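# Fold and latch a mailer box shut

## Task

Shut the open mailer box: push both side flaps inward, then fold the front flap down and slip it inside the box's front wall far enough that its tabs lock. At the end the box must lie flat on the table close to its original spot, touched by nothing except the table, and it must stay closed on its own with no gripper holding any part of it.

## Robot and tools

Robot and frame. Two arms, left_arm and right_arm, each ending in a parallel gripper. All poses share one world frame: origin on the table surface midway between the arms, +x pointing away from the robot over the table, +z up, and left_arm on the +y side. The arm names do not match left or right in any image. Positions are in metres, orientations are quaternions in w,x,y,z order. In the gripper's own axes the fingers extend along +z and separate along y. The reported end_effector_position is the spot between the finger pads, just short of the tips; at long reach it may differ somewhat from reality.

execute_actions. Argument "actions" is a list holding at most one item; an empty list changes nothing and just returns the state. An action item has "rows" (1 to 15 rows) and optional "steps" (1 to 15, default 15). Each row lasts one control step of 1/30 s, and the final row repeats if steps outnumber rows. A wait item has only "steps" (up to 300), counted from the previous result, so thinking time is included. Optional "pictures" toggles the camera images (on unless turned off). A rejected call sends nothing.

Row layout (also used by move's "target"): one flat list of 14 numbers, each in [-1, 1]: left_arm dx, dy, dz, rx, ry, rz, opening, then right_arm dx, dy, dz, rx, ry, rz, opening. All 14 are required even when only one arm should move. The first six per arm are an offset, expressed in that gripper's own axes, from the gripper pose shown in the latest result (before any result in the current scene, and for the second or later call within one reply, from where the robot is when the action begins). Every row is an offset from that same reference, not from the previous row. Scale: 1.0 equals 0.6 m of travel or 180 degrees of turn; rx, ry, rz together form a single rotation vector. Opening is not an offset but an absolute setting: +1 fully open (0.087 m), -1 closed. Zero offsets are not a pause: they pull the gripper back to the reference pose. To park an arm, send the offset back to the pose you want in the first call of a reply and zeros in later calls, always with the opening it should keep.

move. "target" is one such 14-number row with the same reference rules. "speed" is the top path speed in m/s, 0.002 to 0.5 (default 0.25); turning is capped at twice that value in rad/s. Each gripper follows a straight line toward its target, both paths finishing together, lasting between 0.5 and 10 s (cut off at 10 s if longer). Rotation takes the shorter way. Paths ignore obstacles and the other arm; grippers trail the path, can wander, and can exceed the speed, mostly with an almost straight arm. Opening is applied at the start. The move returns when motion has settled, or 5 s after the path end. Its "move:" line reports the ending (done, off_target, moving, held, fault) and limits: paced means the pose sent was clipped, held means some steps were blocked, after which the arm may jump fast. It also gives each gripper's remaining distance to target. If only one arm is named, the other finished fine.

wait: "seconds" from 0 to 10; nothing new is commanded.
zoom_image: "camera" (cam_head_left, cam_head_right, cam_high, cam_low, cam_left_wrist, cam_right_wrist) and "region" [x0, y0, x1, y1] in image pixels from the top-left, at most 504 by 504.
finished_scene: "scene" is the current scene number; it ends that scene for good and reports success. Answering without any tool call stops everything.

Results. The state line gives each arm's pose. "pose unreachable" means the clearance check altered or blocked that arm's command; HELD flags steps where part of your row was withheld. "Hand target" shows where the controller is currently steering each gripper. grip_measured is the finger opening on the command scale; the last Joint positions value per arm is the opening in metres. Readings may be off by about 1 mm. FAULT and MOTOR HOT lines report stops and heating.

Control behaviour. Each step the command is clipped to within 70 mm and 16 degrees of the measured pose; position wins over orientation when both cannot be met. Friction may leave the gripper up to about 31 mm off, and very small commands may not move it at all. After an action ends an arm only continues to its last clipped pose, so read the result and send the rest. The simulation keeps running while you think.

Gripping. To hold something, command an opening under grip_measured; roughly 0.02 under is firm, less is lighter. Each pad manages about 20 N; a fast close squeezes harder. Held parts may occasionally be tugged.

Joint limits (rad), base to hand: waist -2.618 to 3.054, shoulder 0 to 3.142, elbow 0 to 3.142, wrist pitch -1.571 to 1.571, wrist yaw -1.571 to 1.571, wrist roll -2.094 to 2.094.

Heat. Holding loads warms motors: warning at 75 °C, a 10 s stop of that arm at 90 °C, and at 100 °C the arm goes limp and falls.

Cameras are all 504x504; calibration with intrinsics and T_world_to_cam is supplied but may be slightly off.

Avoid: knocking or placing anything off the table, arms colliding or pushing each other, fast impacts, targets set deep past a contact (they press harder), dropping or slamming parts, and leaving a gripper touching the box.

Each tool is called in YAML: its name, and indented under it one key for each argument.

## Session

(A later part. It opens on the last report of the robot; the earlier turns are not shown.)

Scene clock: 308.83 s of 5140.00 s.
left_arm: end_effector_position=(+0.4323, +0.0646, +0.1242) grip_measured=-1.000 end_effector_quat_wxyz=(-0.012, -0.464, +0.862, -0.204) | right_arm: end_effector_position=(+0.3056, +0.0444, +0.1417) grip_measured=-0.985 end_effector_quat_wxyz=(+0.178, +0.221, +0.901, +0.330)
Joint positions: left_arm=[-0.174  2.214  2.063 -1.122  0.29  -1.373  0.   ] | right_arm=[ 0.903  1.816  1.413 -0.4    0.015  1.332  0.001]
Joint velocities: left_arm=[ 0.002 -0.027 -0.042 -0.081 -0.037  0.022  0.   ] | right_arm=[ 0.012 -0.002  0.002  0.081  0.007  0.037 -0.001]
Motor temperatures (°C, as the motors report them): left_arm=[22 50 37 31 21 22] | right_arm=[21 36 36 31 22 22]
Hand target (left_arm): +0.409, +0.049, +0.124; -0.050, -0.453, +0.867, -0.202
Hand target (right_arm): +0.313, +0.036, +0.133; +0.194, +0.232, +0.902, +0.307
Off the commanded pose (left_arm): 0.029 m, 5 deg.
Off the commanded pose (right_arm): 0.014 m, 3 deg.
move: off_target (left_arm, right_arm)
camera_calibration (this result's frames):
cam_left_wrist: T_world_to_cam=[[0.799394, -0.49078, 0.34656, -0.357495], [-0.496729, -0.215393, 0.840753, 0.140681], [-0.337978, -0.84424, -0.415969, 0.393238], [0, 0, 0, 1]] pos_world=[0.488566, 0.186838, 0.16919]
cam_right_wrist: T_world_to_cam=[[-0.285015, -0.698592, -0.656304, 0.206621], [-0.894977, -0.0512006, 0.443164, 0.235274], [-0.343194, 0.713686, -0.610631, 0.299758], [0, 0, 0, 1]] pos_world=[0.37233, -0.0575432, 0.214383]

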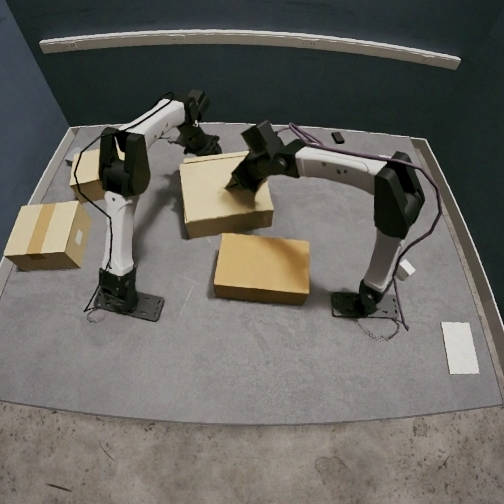

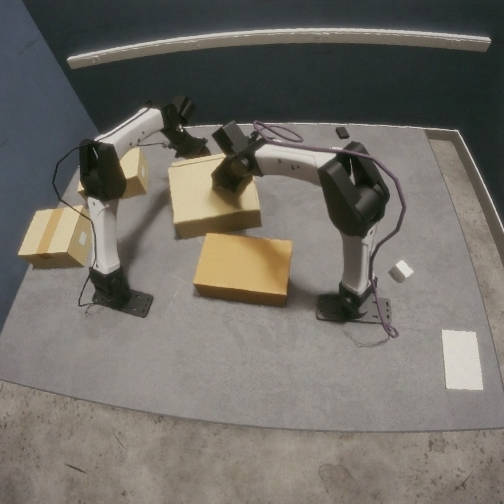

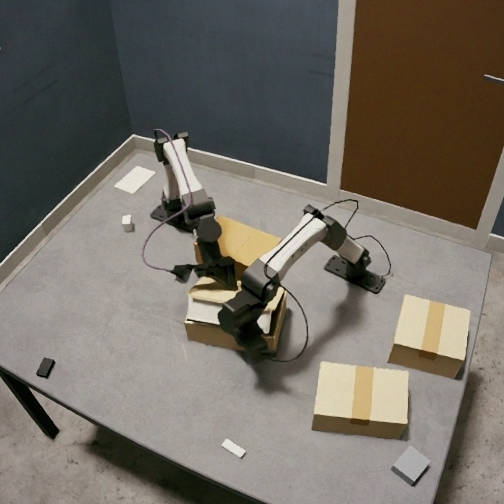

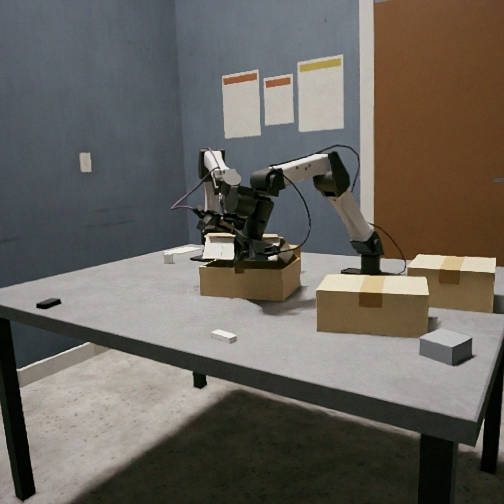

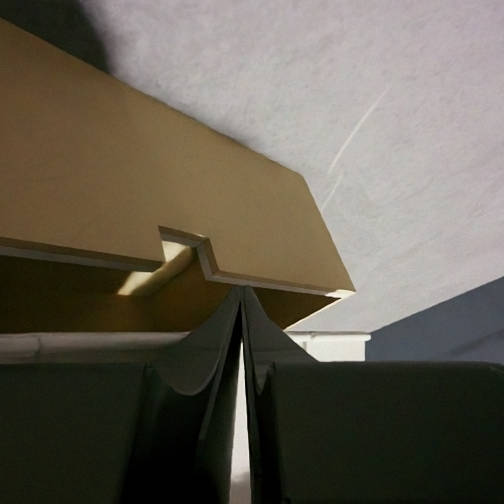

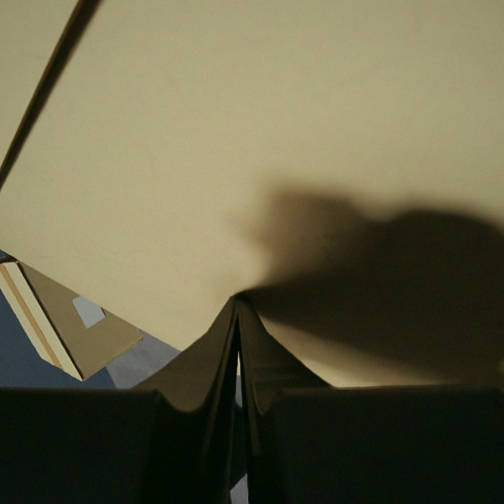

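move:
  target: [0,0,0,-0.11,0.068,-0.05,-1,0.005,-0.045,0.06,0,0,0,-1]
  speed: 0.05

zoom_image:
  camera: "cam_low"
  region: [120,170,340,320]

Scene clock: 316.17 s of 5140.00 s.
left_arm: end_effector_position=(+0.4352, +0.0603, +0.1382) grip_measured=-1.000 end_effector_quat_wxyz=(-0.136, -0.506, +0.830, -0.188) | right_arm: end_effector_position=(+0.3111, +0.0514, +0.1154) grip_measured=-0.985 end_effector_quat_wxyz=(+0.181, +0.219, +0.895, +0.344)
Joint positions: left_arm=[-0.129  2.512  2.604 -1.553  0.456 -1.418  0.   ] | right_arm=[ 0.901  1.855  1.333 -0.25   0.007  1.332  0.001]
Joint velocities: left_arm=[ 0.007 -0.002 -0.022 -0.11   0.037 -0.007  0.   ] | right_arm=[ 0.002 -0.002 -0.002 -0.037 -0.022 -0.066  0.   ]
Motor temperatures (°C, as the motors report them): left_arm=[22 50 36 30 21 22] | right_arm=[21 36 36 32 22 22]
Hand target (left_arm): +0.431, +0.065, +0.124; -0.158, -0.519, +0.823, -0.168
Hand target (right_arm): +0.312, +0.046, +0.098; +0.177, +0.221, +0.901, +0.329
Off the commanded pose (left_arm): 0.015 m, 12 deg.
Off the commanded pose (right_arm): 0.019 m, 2 deg.
joint sent to its limit (left arm) — the command would take joint 4 (wrist pitch) past its lower limit, so that joint was sent only as far as its limit.
move: off_target (left_arm, right_arm)
camera_calibration (this result's frames):
cam_left_wrist: T_world_to_cam=[[0.888976, -0.420384, 0.181656, -0.38718], [-0.263688, -0.145564, 0.953562, 0.00818625], [-0.374419, -0.895594, -0.240253, 0.39105], [0, 0, 0, 1]] pos_world=[0.492769, 0.18865, 0.156478]
cam_right_wrist: T_world_to_cam=[[-0.271664, -0.681401, -0.679626, 0.193405], [-0.901907, -0.0661477, 0.426836, 0.257027], [-0.335802, 0.728915, -0.59659, 0.275922], [0, 0, 0, 1]] pos_world=[0.37701, -0.0523353, 0.186348]

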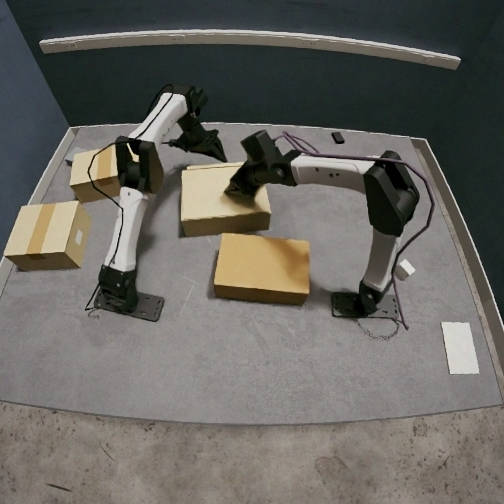

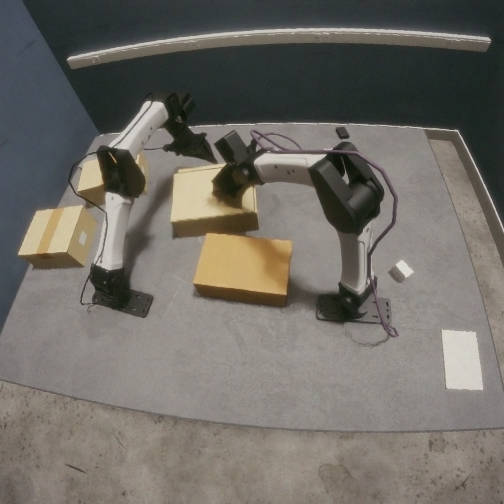

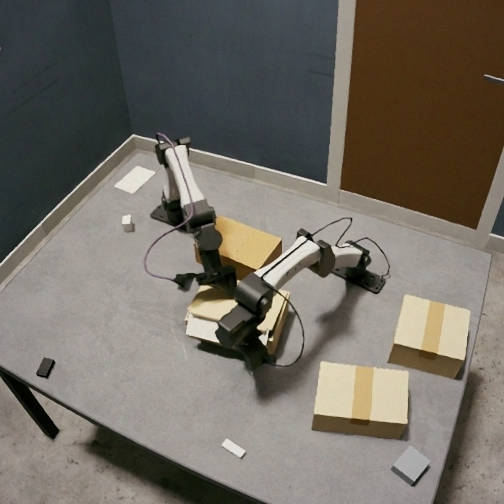

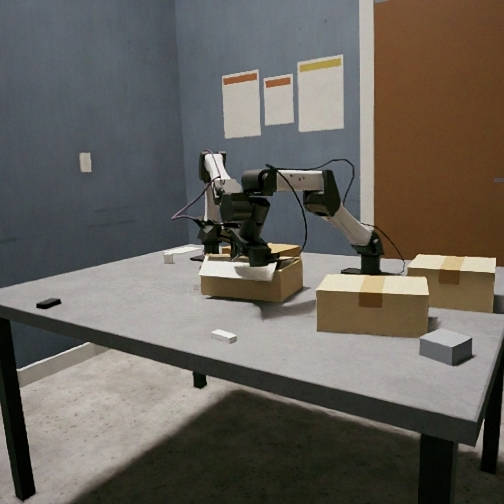

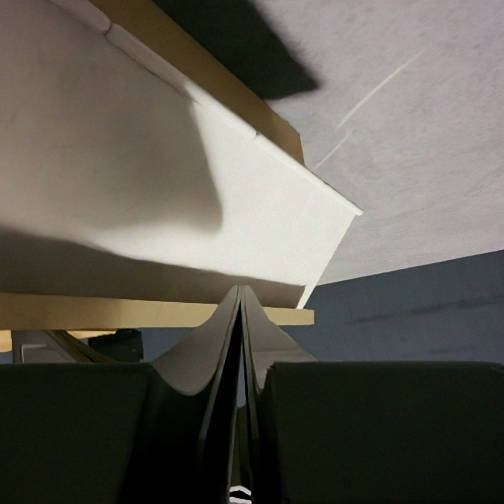

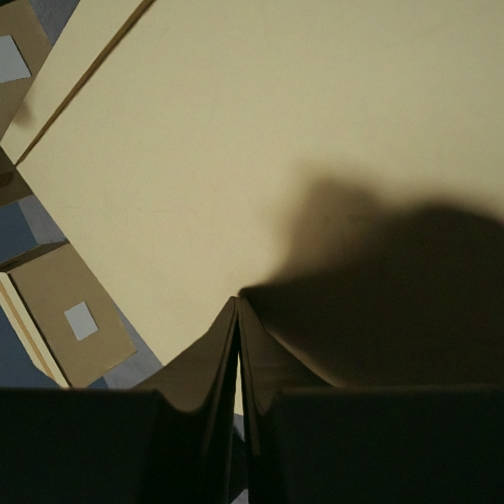

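Region (120, 170, 340, 320) of cam_low's 504x504 image, scaled by 2.291, with more detail than that image has; it fills the top 344 rows of this view, and the rest is white.

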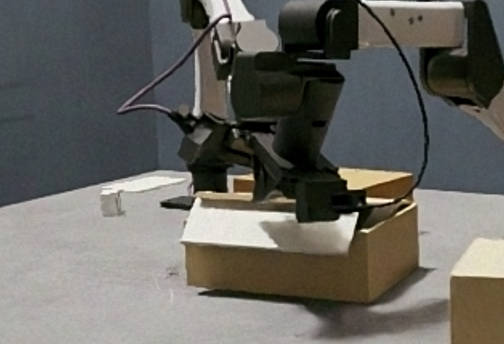

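move:
  target: [-0.045,-0.089,-0.004,0,0,0,-1,0,0,0,0,0,0,-1]
  speed: 0.1

move:
  target: [-0.03,0.02,0.067,0,0,0,-1,-0.012,0.045,-0.047,0,0,0,-1]
  speed: 0.06

zoom_image:
  camera: "cam_low"
  region: [120,170,340,320]

Scene clock: 320.00 s of 5140.00 s.
left_arm: end_effector_position=(+0.4875, +0.0609, +0.1432) grip_measured=-1.000 end_effector_quat_wxyz=(-0.090, -0.524, +0.808, -0.253) | right_arm: end_effector_position=(+0.3111, +0.0514, +0.1154) grip_measured=-0.985 end_effector_quat_wxyz=(+0.181, +0.219, +0.895, +0.344)
Joint positions: left_arm=[-0.095  2.654  2.867 -1.503  0.471 -1.481  0.   ] | right_arm=[ 0.901  1.855  1.333 -0.25   0.007  1.332  0.001]
Joint velocities: left_arm=[ 0.007 -0.032 -0.007 -0.037  0.022  0.037  0.   ] | right_arm=[ 0.022  0.002 -0.002  0.051 -0.051  0.051 -0.   ]
Motor temperatures (°C, as the motors report them): left_arm=[22 51 36 30 21 22] | right_arm=[21 36 36 32 22 22]
Hand target (left_arm): +0.494, +0.062, +0.137; -0.090, -0.528, +0.805, -0.257
Hand target (right_arm): +0.311, +0.051, +0.115; +0.181, +0.219, +0.895, +0.344
Off the commanded pose (left_arm): 0.009 m, 10 deg.
Off the commanded pose (right_arm): 0.000 m, 0 deg.
elbow stopped short (left arm): the move would have taken joint 3 (elbow) straighter than the controller allows; a more bent joint 3 avoids this.
move: off_target (left_arm)
camera_calibration (this result's frames):
cam_left_wrist: T_world_to_cam=[[0.888717, -0.326749, 0.321586, -0.459977], [-0.374608, -0.113179, 0.92025, 0.0742322], [-0.264294, -0.93831, -0.222987, 0.35881], [0, 0, 0, 1]] pos_world=[0.531428, 0.19478, 0.15962]
cam_right_wrist: T_world_to_cam=[[-0.271664, -0.681401, -0.679626, 0.193405], [-0.901907, -0.0661477, 0.426836, 0.257027], [-0.335802, 0.728915, -0.59659, 0.275922], [0, 0, 0, 1]] pos_world=[0.37701, -0.0523353, 0.186348]

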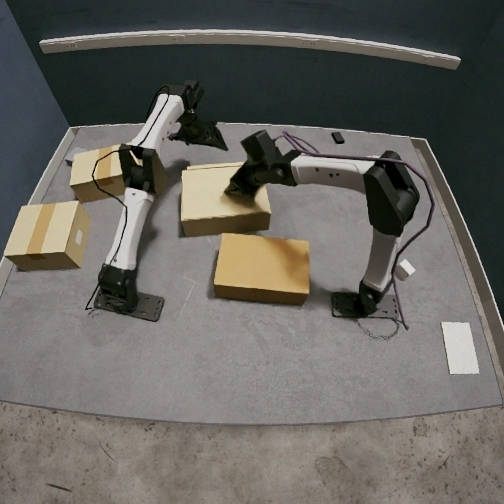

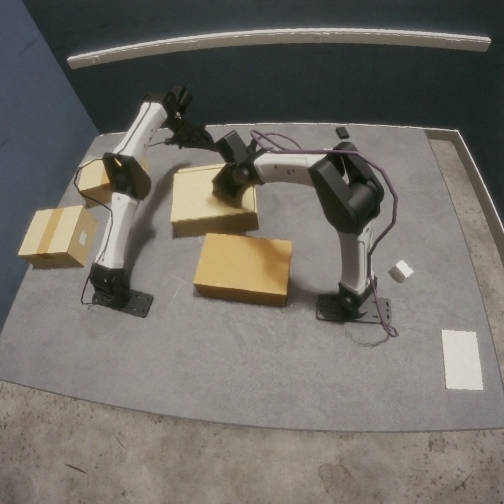

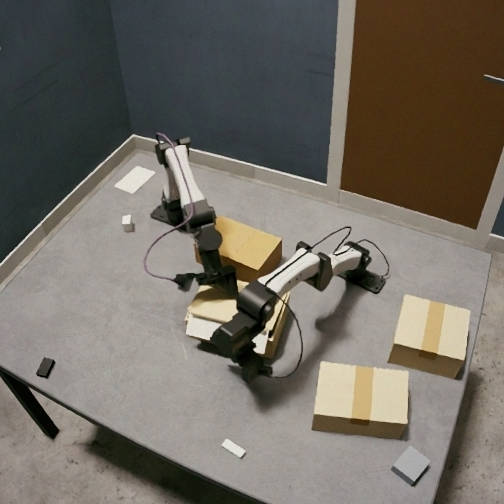

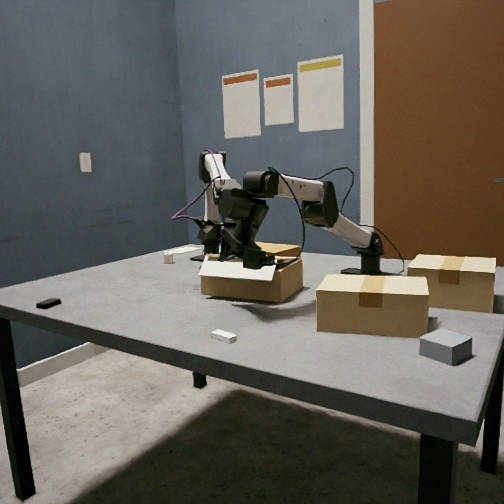

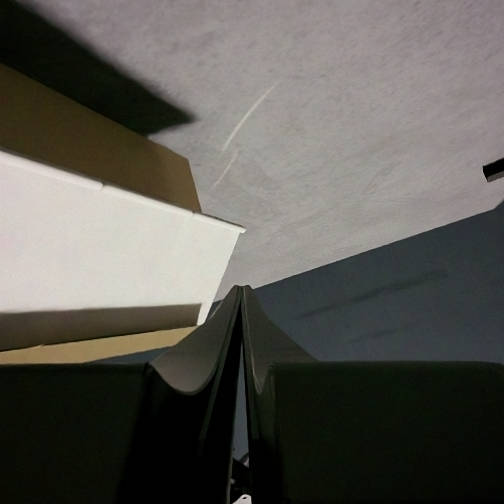

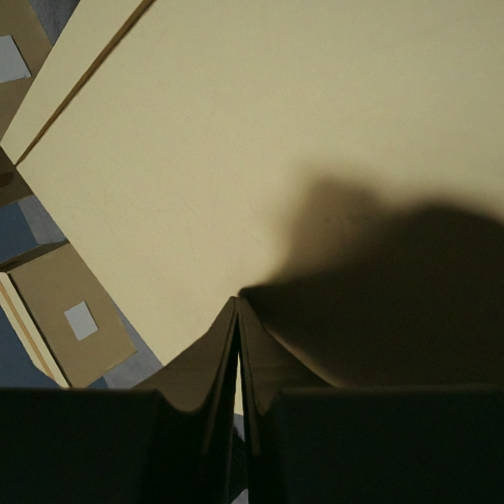

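Scene clock: 321.47 s of 5140.00 s.
left_arm: end_effector_position=(+0.4911, +0.0599, +0.1034) grip_measured=-1.000 end_effector_quat_wxyz=(-0.086, -0.521, +0.810, -0.256) | right_arm: end_effector_position=(+0.3105, +0.0509, +0.1408) grip_measured=-0.985 end_effector_quat_wxyz=(+0.177, +0.219, +0.898, +0.338)
Joint positions: left_arm=[-0.095  2.51   2.42  -1.193  0.471 -1.477  0.   ] | right_arm=[ 0.901  1.839  1.426 -0.376  0.006  1.332  0.001]
Joint velocities: left_arm=[ 0.002 -0.022  0.002 -0.051  0.037 -0.051  0.   ] | right_arm=[ 0.002  0.002  0.007 -0.081  0.022 -0.037  0.   ]
Motor temperatures (°C, as the motors report them): left_arm=[22 51 36 30 21 22] | right_arm=[21 36 36 32 22 22]
Hand target (left_arm): +0.490, +0.059, +0.098; -0.090, -0.524, +0.808, -0.252
Hand target (right_arm): +0.311, +0.050, +0.155; +0.181, +0.219, +0.895, +0.344
Off the commanded pose (left_arm): 0.006 m, 1 deg.
Off the commanded pose (right_arm): 0.014 m, 1 deg.
move: off_target (right_arm)
camera_calibration (this result's frames):
cam_left_wrist: T_world_to_cam=[[0.884278, -0.329757, 0.330625, -0.449248], [-0.383929, -0.110392, 0.91674, 0.116869], [-0.265803, -0.93759, -0.22422, 0.350818], [0, 0, 0, 1]] pos_world=[0.535378, 0.193682, 0.120055]
cam_right_wrist: T_world_to_cam=[[-0.278597, -0.689425, -0.668638, 0.211131], [-0.897052, -0.0618784, 0.437572, 0.242325], [-0.343047, 0.721709, -0.601211, 0.294429], [0, 0, 0, 1]] pos_world=[0.377201, -0.0519388, 0.21215]

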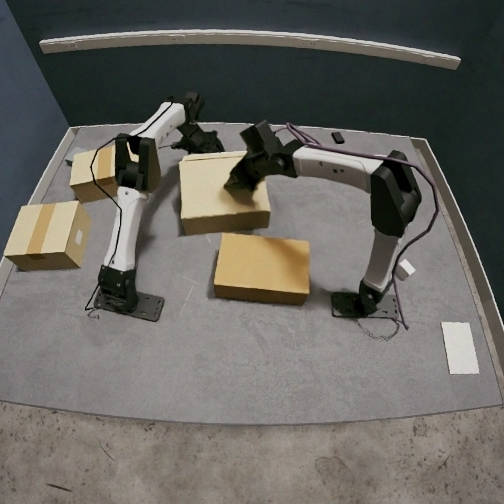

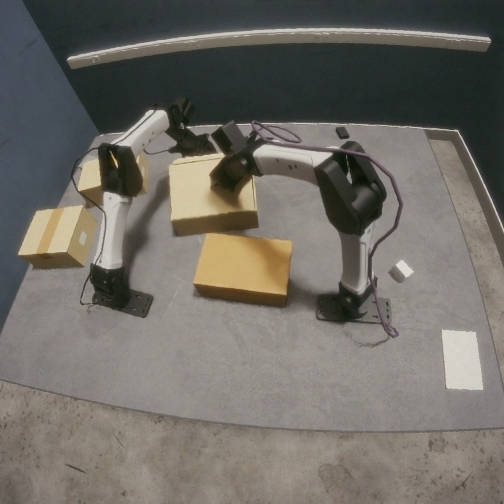

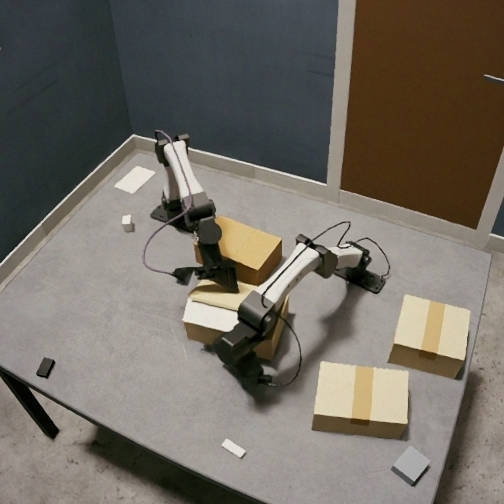

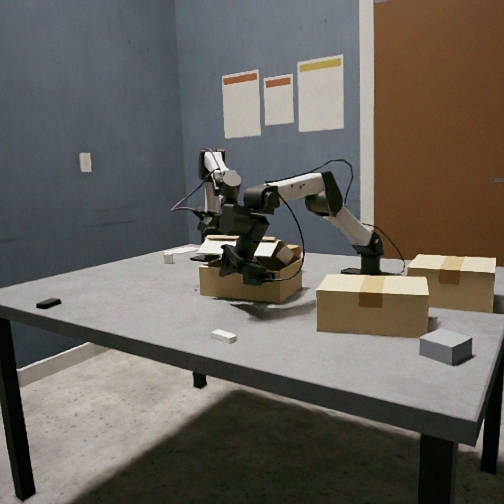

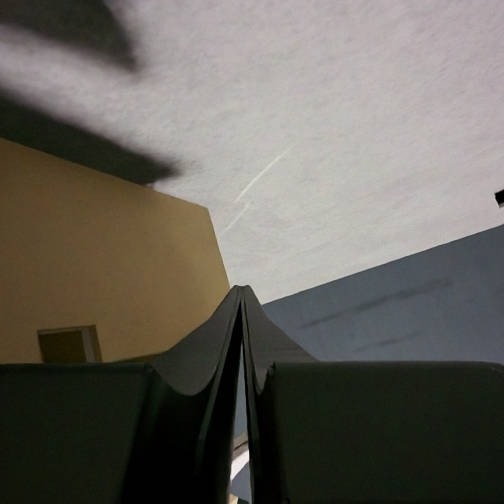

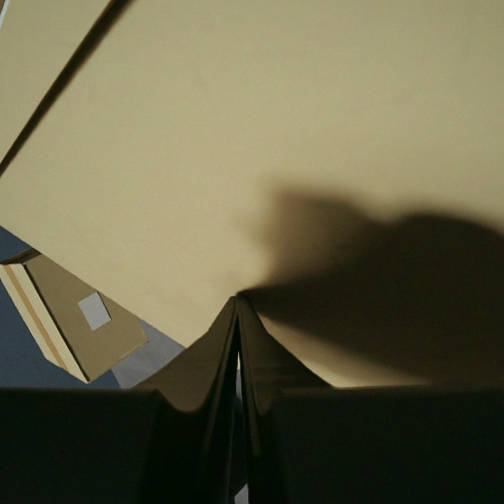

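Region (120, 170, 340, 320) of cam_low's 504x504 image, scaled by 2.291, with more detail than that image has; it fills the top 344 rows of this view, and the rest is white.

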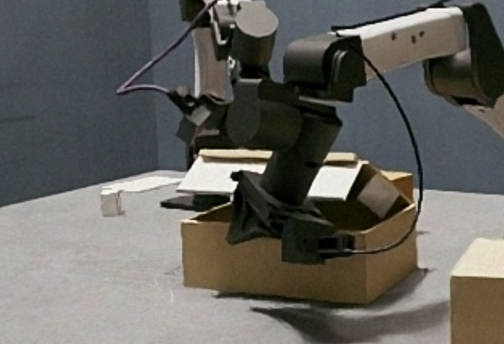

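move:
  target: [0.07,0.12,-0.032,-0.088,0.036,-0.055,-1,0,0,0,0,0,0,-1]
  speed: 0.05

zoom_image:
  camera: "cam_low"
  region: [120,170,340,320]

Scene clock: 328.10 s of 5140.00 s.
left_arm: end_effector_position=(+0.4246, +0.0664, +0.1090) grip_measured=-1.000 end_effector_quat_wxyz=(-0.196, -0.562, +0.785, -0.173) | right_arm: end_effector_position=(+0.3088, +0.0543, +0.1433) grip_measured=-0.985 end_effector_quat_wxyz=(+0.172, +0.215, +0.897, +0.346)
Joint positions: left_arm=[-0.102  2.429  2.298 -1.413  0.529 -1.519  0.   ] | right_arm=[ 0.901  1.839  1.426 -0.364 -0.014  1.332  0.001]
Joint velocities: left_arm=[-0.037  0.012 -0.012 -0.081  0.007  0.007  0.   ] | right_arm=[-0.012  0.017 -0.002 -0.007  0.037  0.022 -0.   ]
Motor temperatures (°C, as the motors report them): left_arm=[22 53 36 30 21 22] | right_arm=[21 36 36 32 22 22]
Hand target (left_arm): +0.408, +0.058, +0.115; -0.226, -0.558, +0.781, -0.165
Hand target (right_arm): +0.310, +0.051, +0.141; +0.177, +0.219, +0.898, +0.338
Off the commanded pose (left_arm): 0.020 m, 4 deg.
Off the commanded pose (right_arm): 0.005 m, 1 deg.
move: off_target (left_arm)
camera_calibration (this result's frames):
cam_left_wrist: T_world_to_cam=[[0.947955, -0.31279, 0.0595269, -0.388724], [-0.104383, -0.128667, 0.986179, -0.0381624], [-0.300808, -0.941067, -0.154621, 0.347923], [0, 0, 0, 1]] pos_world=[0.469167, 0.20092, 0.114571]
cam_right_wrist: T_world_to_cam=[[-0.271019, -0.68128, -0.680004, 0.213565], [-0.894697, -0.082288, 0.439028, 0.24014], [-0.355057, 0.727383, -0.587238, 0.294312], [0, 0, 0, 1]] pos_world=[0.377231, -0.0488188, 0.212628]

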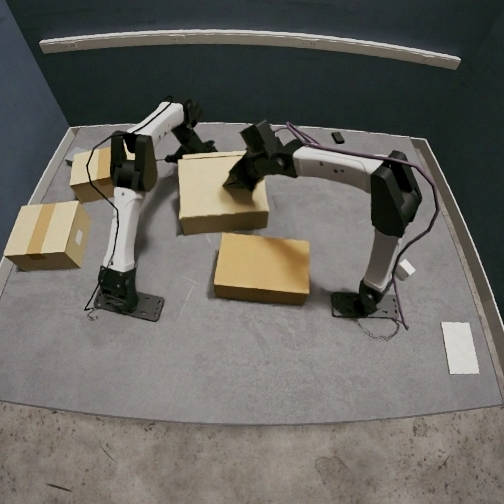

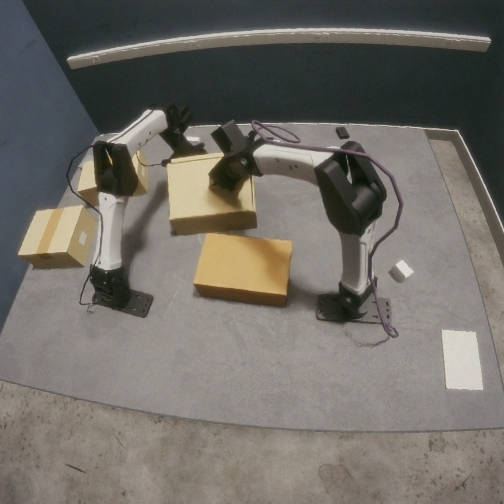

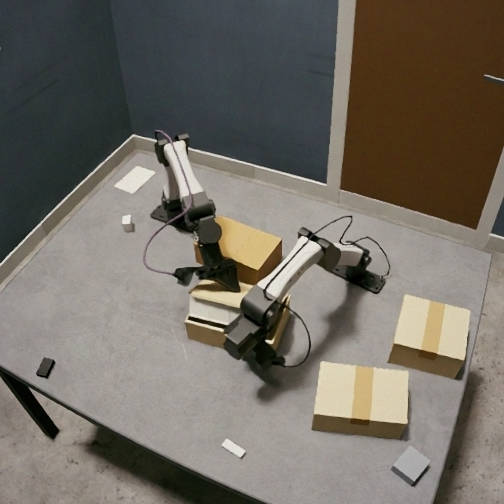

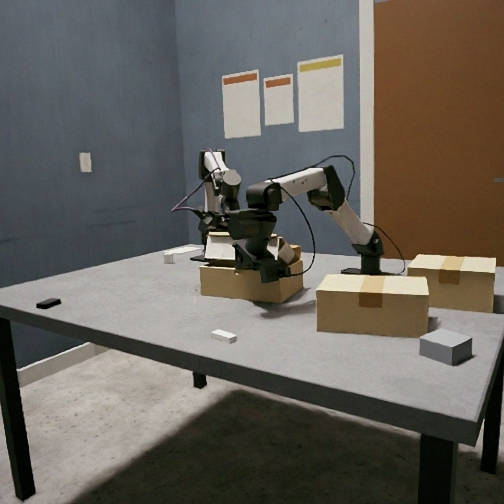

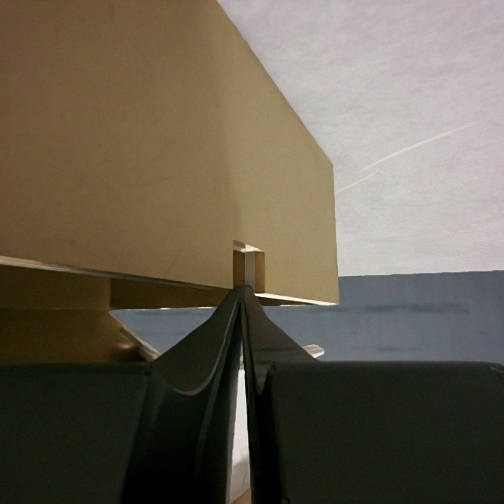

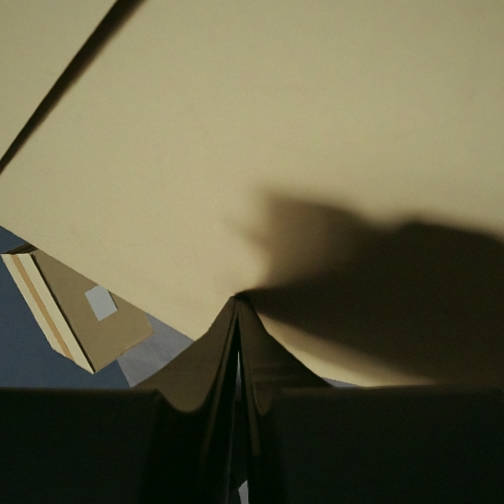

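Region (120, 170, 340, 320) of cam_low's 504x504 image, scaled by 2.291, with more detail than that image has; it fills the top 344 rows of this view, and the rest is white.

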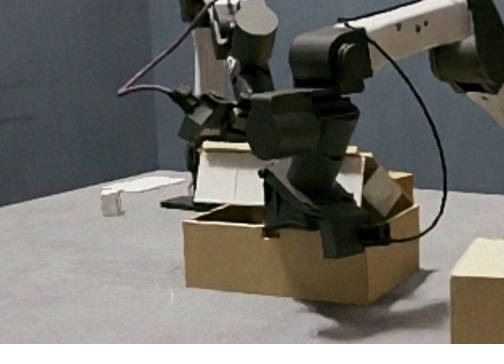

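Lower lid with left held.

move:
  target: [0,0,0,0,0,0,-1,0.005,-0.04,0.05,0,0,0,-1]
  speed: 0.04

zoom_image:
  camera: "cam_low"
  region: [120,170,340,320]

Scene clock: 331.80 s of 5140.00 s.
left_arm: end_effector_position=(+0.4273, +0.0708, +0.1072) grip_measured=-1.000 end_effector_quat_wxyz=(-0.188, -0.565, +0.785, -0.170) | right_arm: end_effector_position=(+0.3119, +0.0637, +0.1425) grip_measured=-0.985 end_effector_quat_wxyz=(+0.178, +0.207, +0.883, +0.381)
Joint positions: left_arm=[-0.096  2.429  2.298 -1.41   0.513 -1.519  0.   ] | right_arm=[ 0.901  1.839  1.368 -0.233 -0.036  1.332  0.001]
Joint velocities: left_arm=[-0.002 -0.002  0.002 -0.066 -0.022  0.066  0.   ] | right_arm=[-0.002 -0.007 -0.007  0.081  0.081 -0.051  0.   ]
Motor temperatures (°C, as the motors report them): left_arm=[22 54 35 29 21 22] | right_arm=[21 36 36 32 22 22]
Hand target (left_arm): +0.425, +0.066, +0.109; -0.196, -0.562, +0.785, -0.173
Hand target (right_arm): +0.312, +0.055, +0.106; +0.172, +0.215, +0.897, +0.346
Off the commanded pose (left_arm): 0.006 m, 1 deg.
Off the commanded pose (right_arm): 0.038 m, 4 deg.
move: off_target (right_arm)
camera_calibration (this result's frames):
cam_left_wrist: T_world_to_cam=[[0.949529, -0.307459, 0.0621639, -0.391124], [-0.11091, -0.143696, 0.983387, -0.0313882], [-0.293419, -0.940649, -0.170543, 0.351163], [0, 0, 0, 1]] pos_world=[0.470939, 0.205556, 0.115069]
cam_right_wrist: T_world_to_cam=[[-0.234313, -0.639475, -0.732236, 0.213577], [-0.908526, -0.12399, 0.399007, 0.256739], [-0.345945, 0.758748, -0.551928, 0.278244], [0, 0, 0, 1]] pos_world=[0.379554, -0.0427068, 0.207518]

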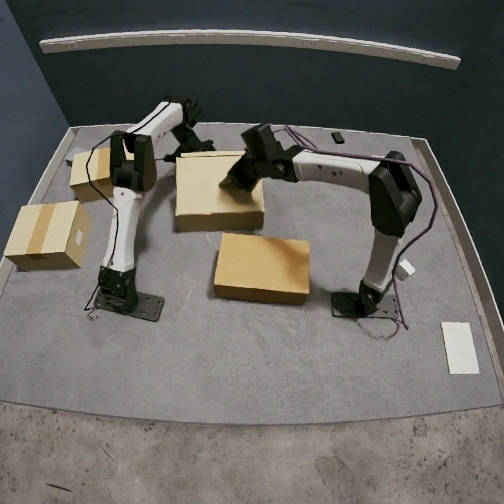

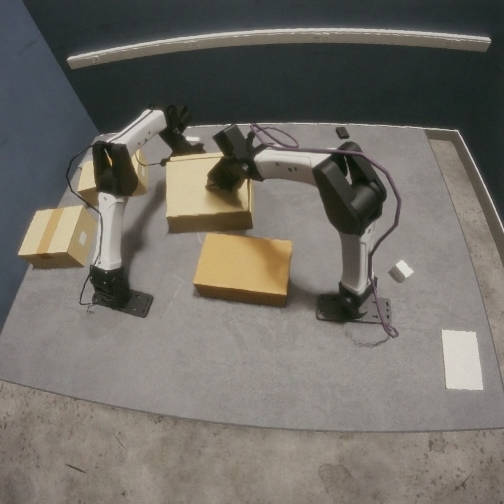

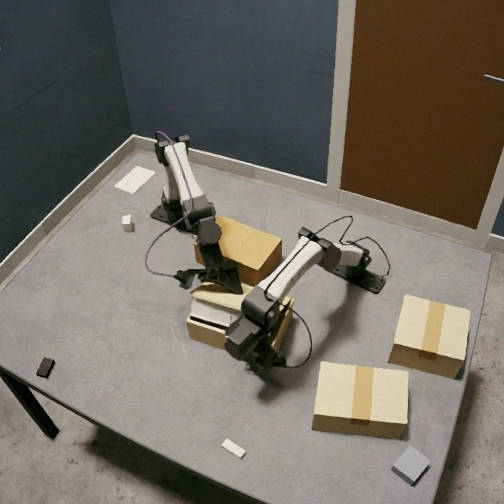

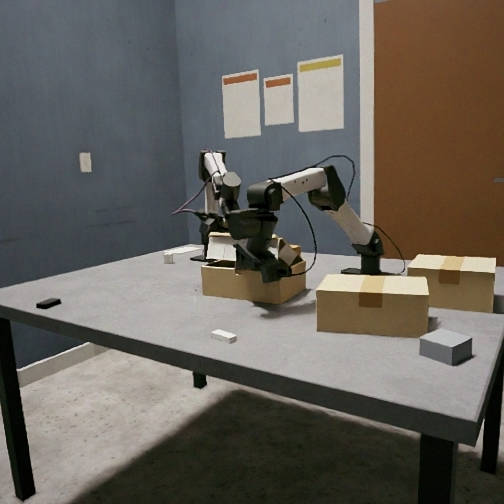

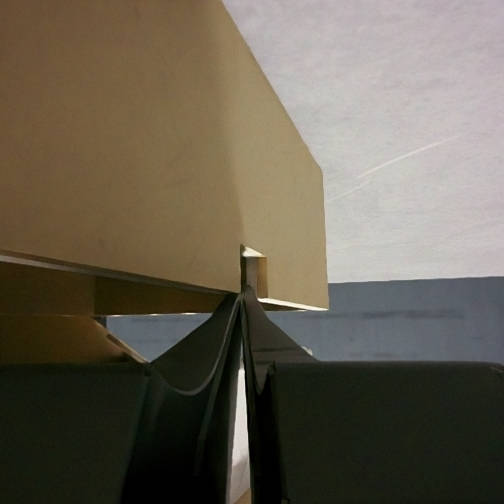

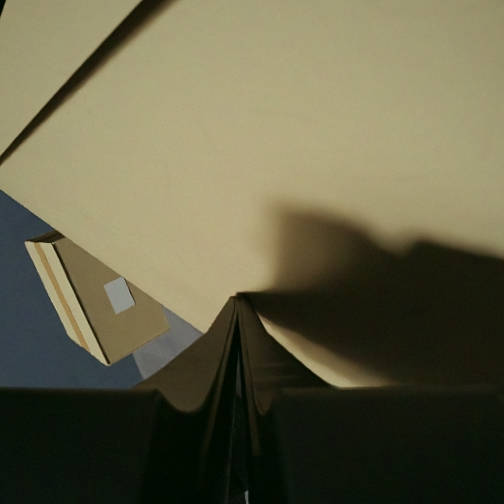

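Region (120, 170, 340, 320) of cam_low's 504x504 image, scaled by 2.291, with more detail than that image has; it fills the top 344 rows of this view, and the rest is white.

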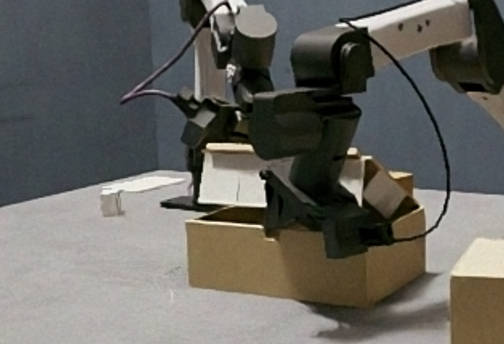

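move:
  target: [-0.015,-0.05,-0.02,0,0,0.38,-1,0,0,0,0,0,0,-1]
  speed: 0.15

zoom_image:
  camera: "cam_low"
  region: [120,170,340,320]

Scene clock: 341.77 s of 5140.00 s.
left_arm: end_effector_position=(+0.4574, +0.0817, +0.1156) grip_measured=-1.000 end_effector_quat_wxyz=(+0.014, -0.065, +0.957, -0.283) | right_arm: end_effector_position=(+0.3114, +0.0653, +0.1439) grip_measured=-0.985 end_effector_quat_wxyz=(+0.176, +0.205, +0.882, +0.385)
Joint positions: left_arm=[-0.095  2.683  2.868 -1.521  0.529 -0.462  0.   ] | right_arm=[ 0.901  1.839  1.367 -0.225 -0.044  1.332  0.001]
Joint velocities: left_arm=[-0.017  0.012  0.007  0.007  0.007  0.11   0.   ] | right_arm=[ 0.002 -0.012 -0.002 -0.081 -0.007  0.095 -0.   ]
Motor temperatures (°C, as the motors report them): left_arm=[22 54 36 29 21 22] | right_arm=[21 36 36 32 22 22]
Hand target (left_arm): +0.458, +0.076, +0.113; +0.018, -0.055, +0.957, -0.285
Hand target (right_arm): +0.312, +0.064, +0.143; +0.178, +0.207, +0.883, +0.381
Off the commanded pose (left_arm): 0.007 m, 10 deg.
Off the commanded pose (right_arm): 0.002 m, 1 deg.
elbow stopped short (left arm): the move would have taken joint 3 (elbow) straighter than the controller allows; a more bent joint 3 avoids this.
After step 90, 2.50 s passed at rest.
move: off_target (left_arm)
camera_calibration (this result's frames):
cam_left_wrist: T_world_to_cam=[[0.10867, -0.83032, 0.54659, -0.0455842], [-0.674997, 0.34202, 0.653759, 0.221692], [-0.729773, -0.439991, -0.523296, 0.571111], [0, 0, 0, 1]] pos_world=[0.571377, 0.137611, 0.178843]
cam_right_wrist: T_world_to_cam=[[-0.229916, -0.634548, -0.737894, 0.214616], [-0.907867, -0.133296, 0.397504, 0.256475], [-0.350594, 0.761302, -0.545438, 0.277984], [0, 0, 0, 1]] pos_world=[0.379648, -0.0412585, 0.208037]

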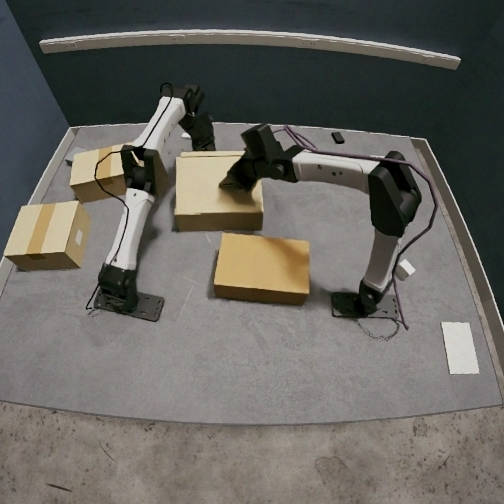

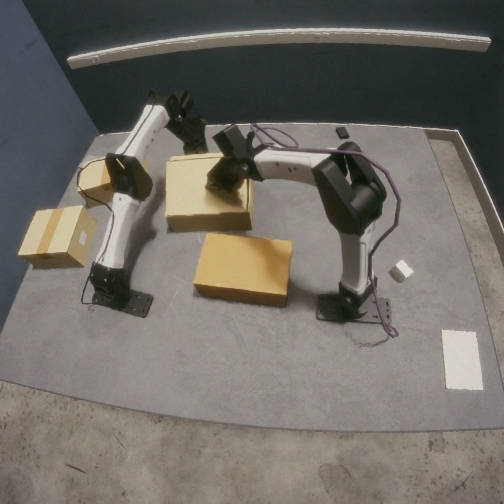

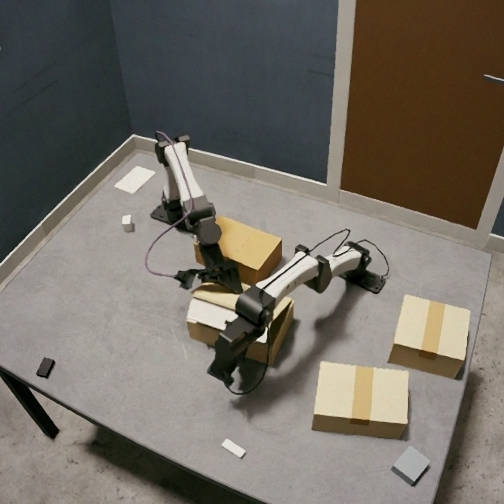

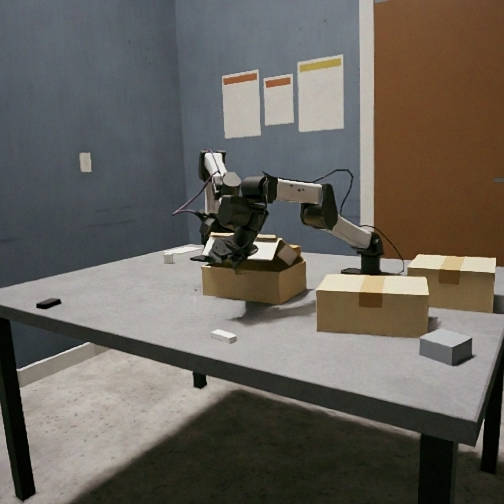

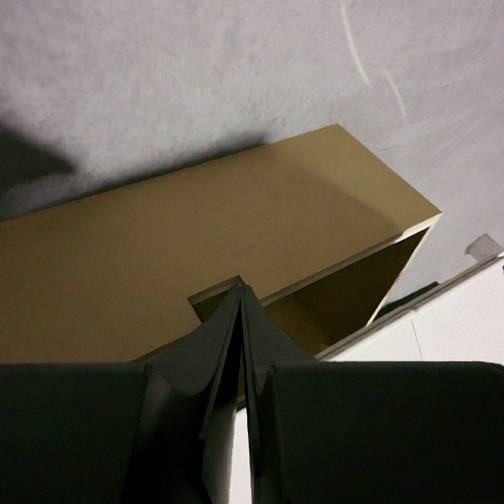

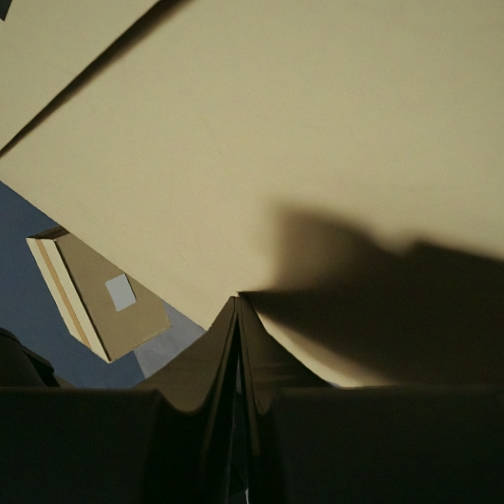

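Region (120, 170, 340, 320) of cam_low's 504x504 image, scaled by 2.291, with more detail than that image has; it fills the top 344 rows of this view, and the rest is white.

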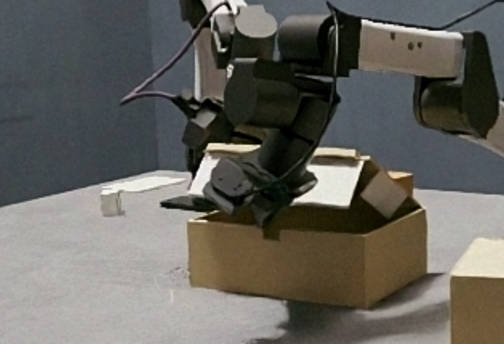

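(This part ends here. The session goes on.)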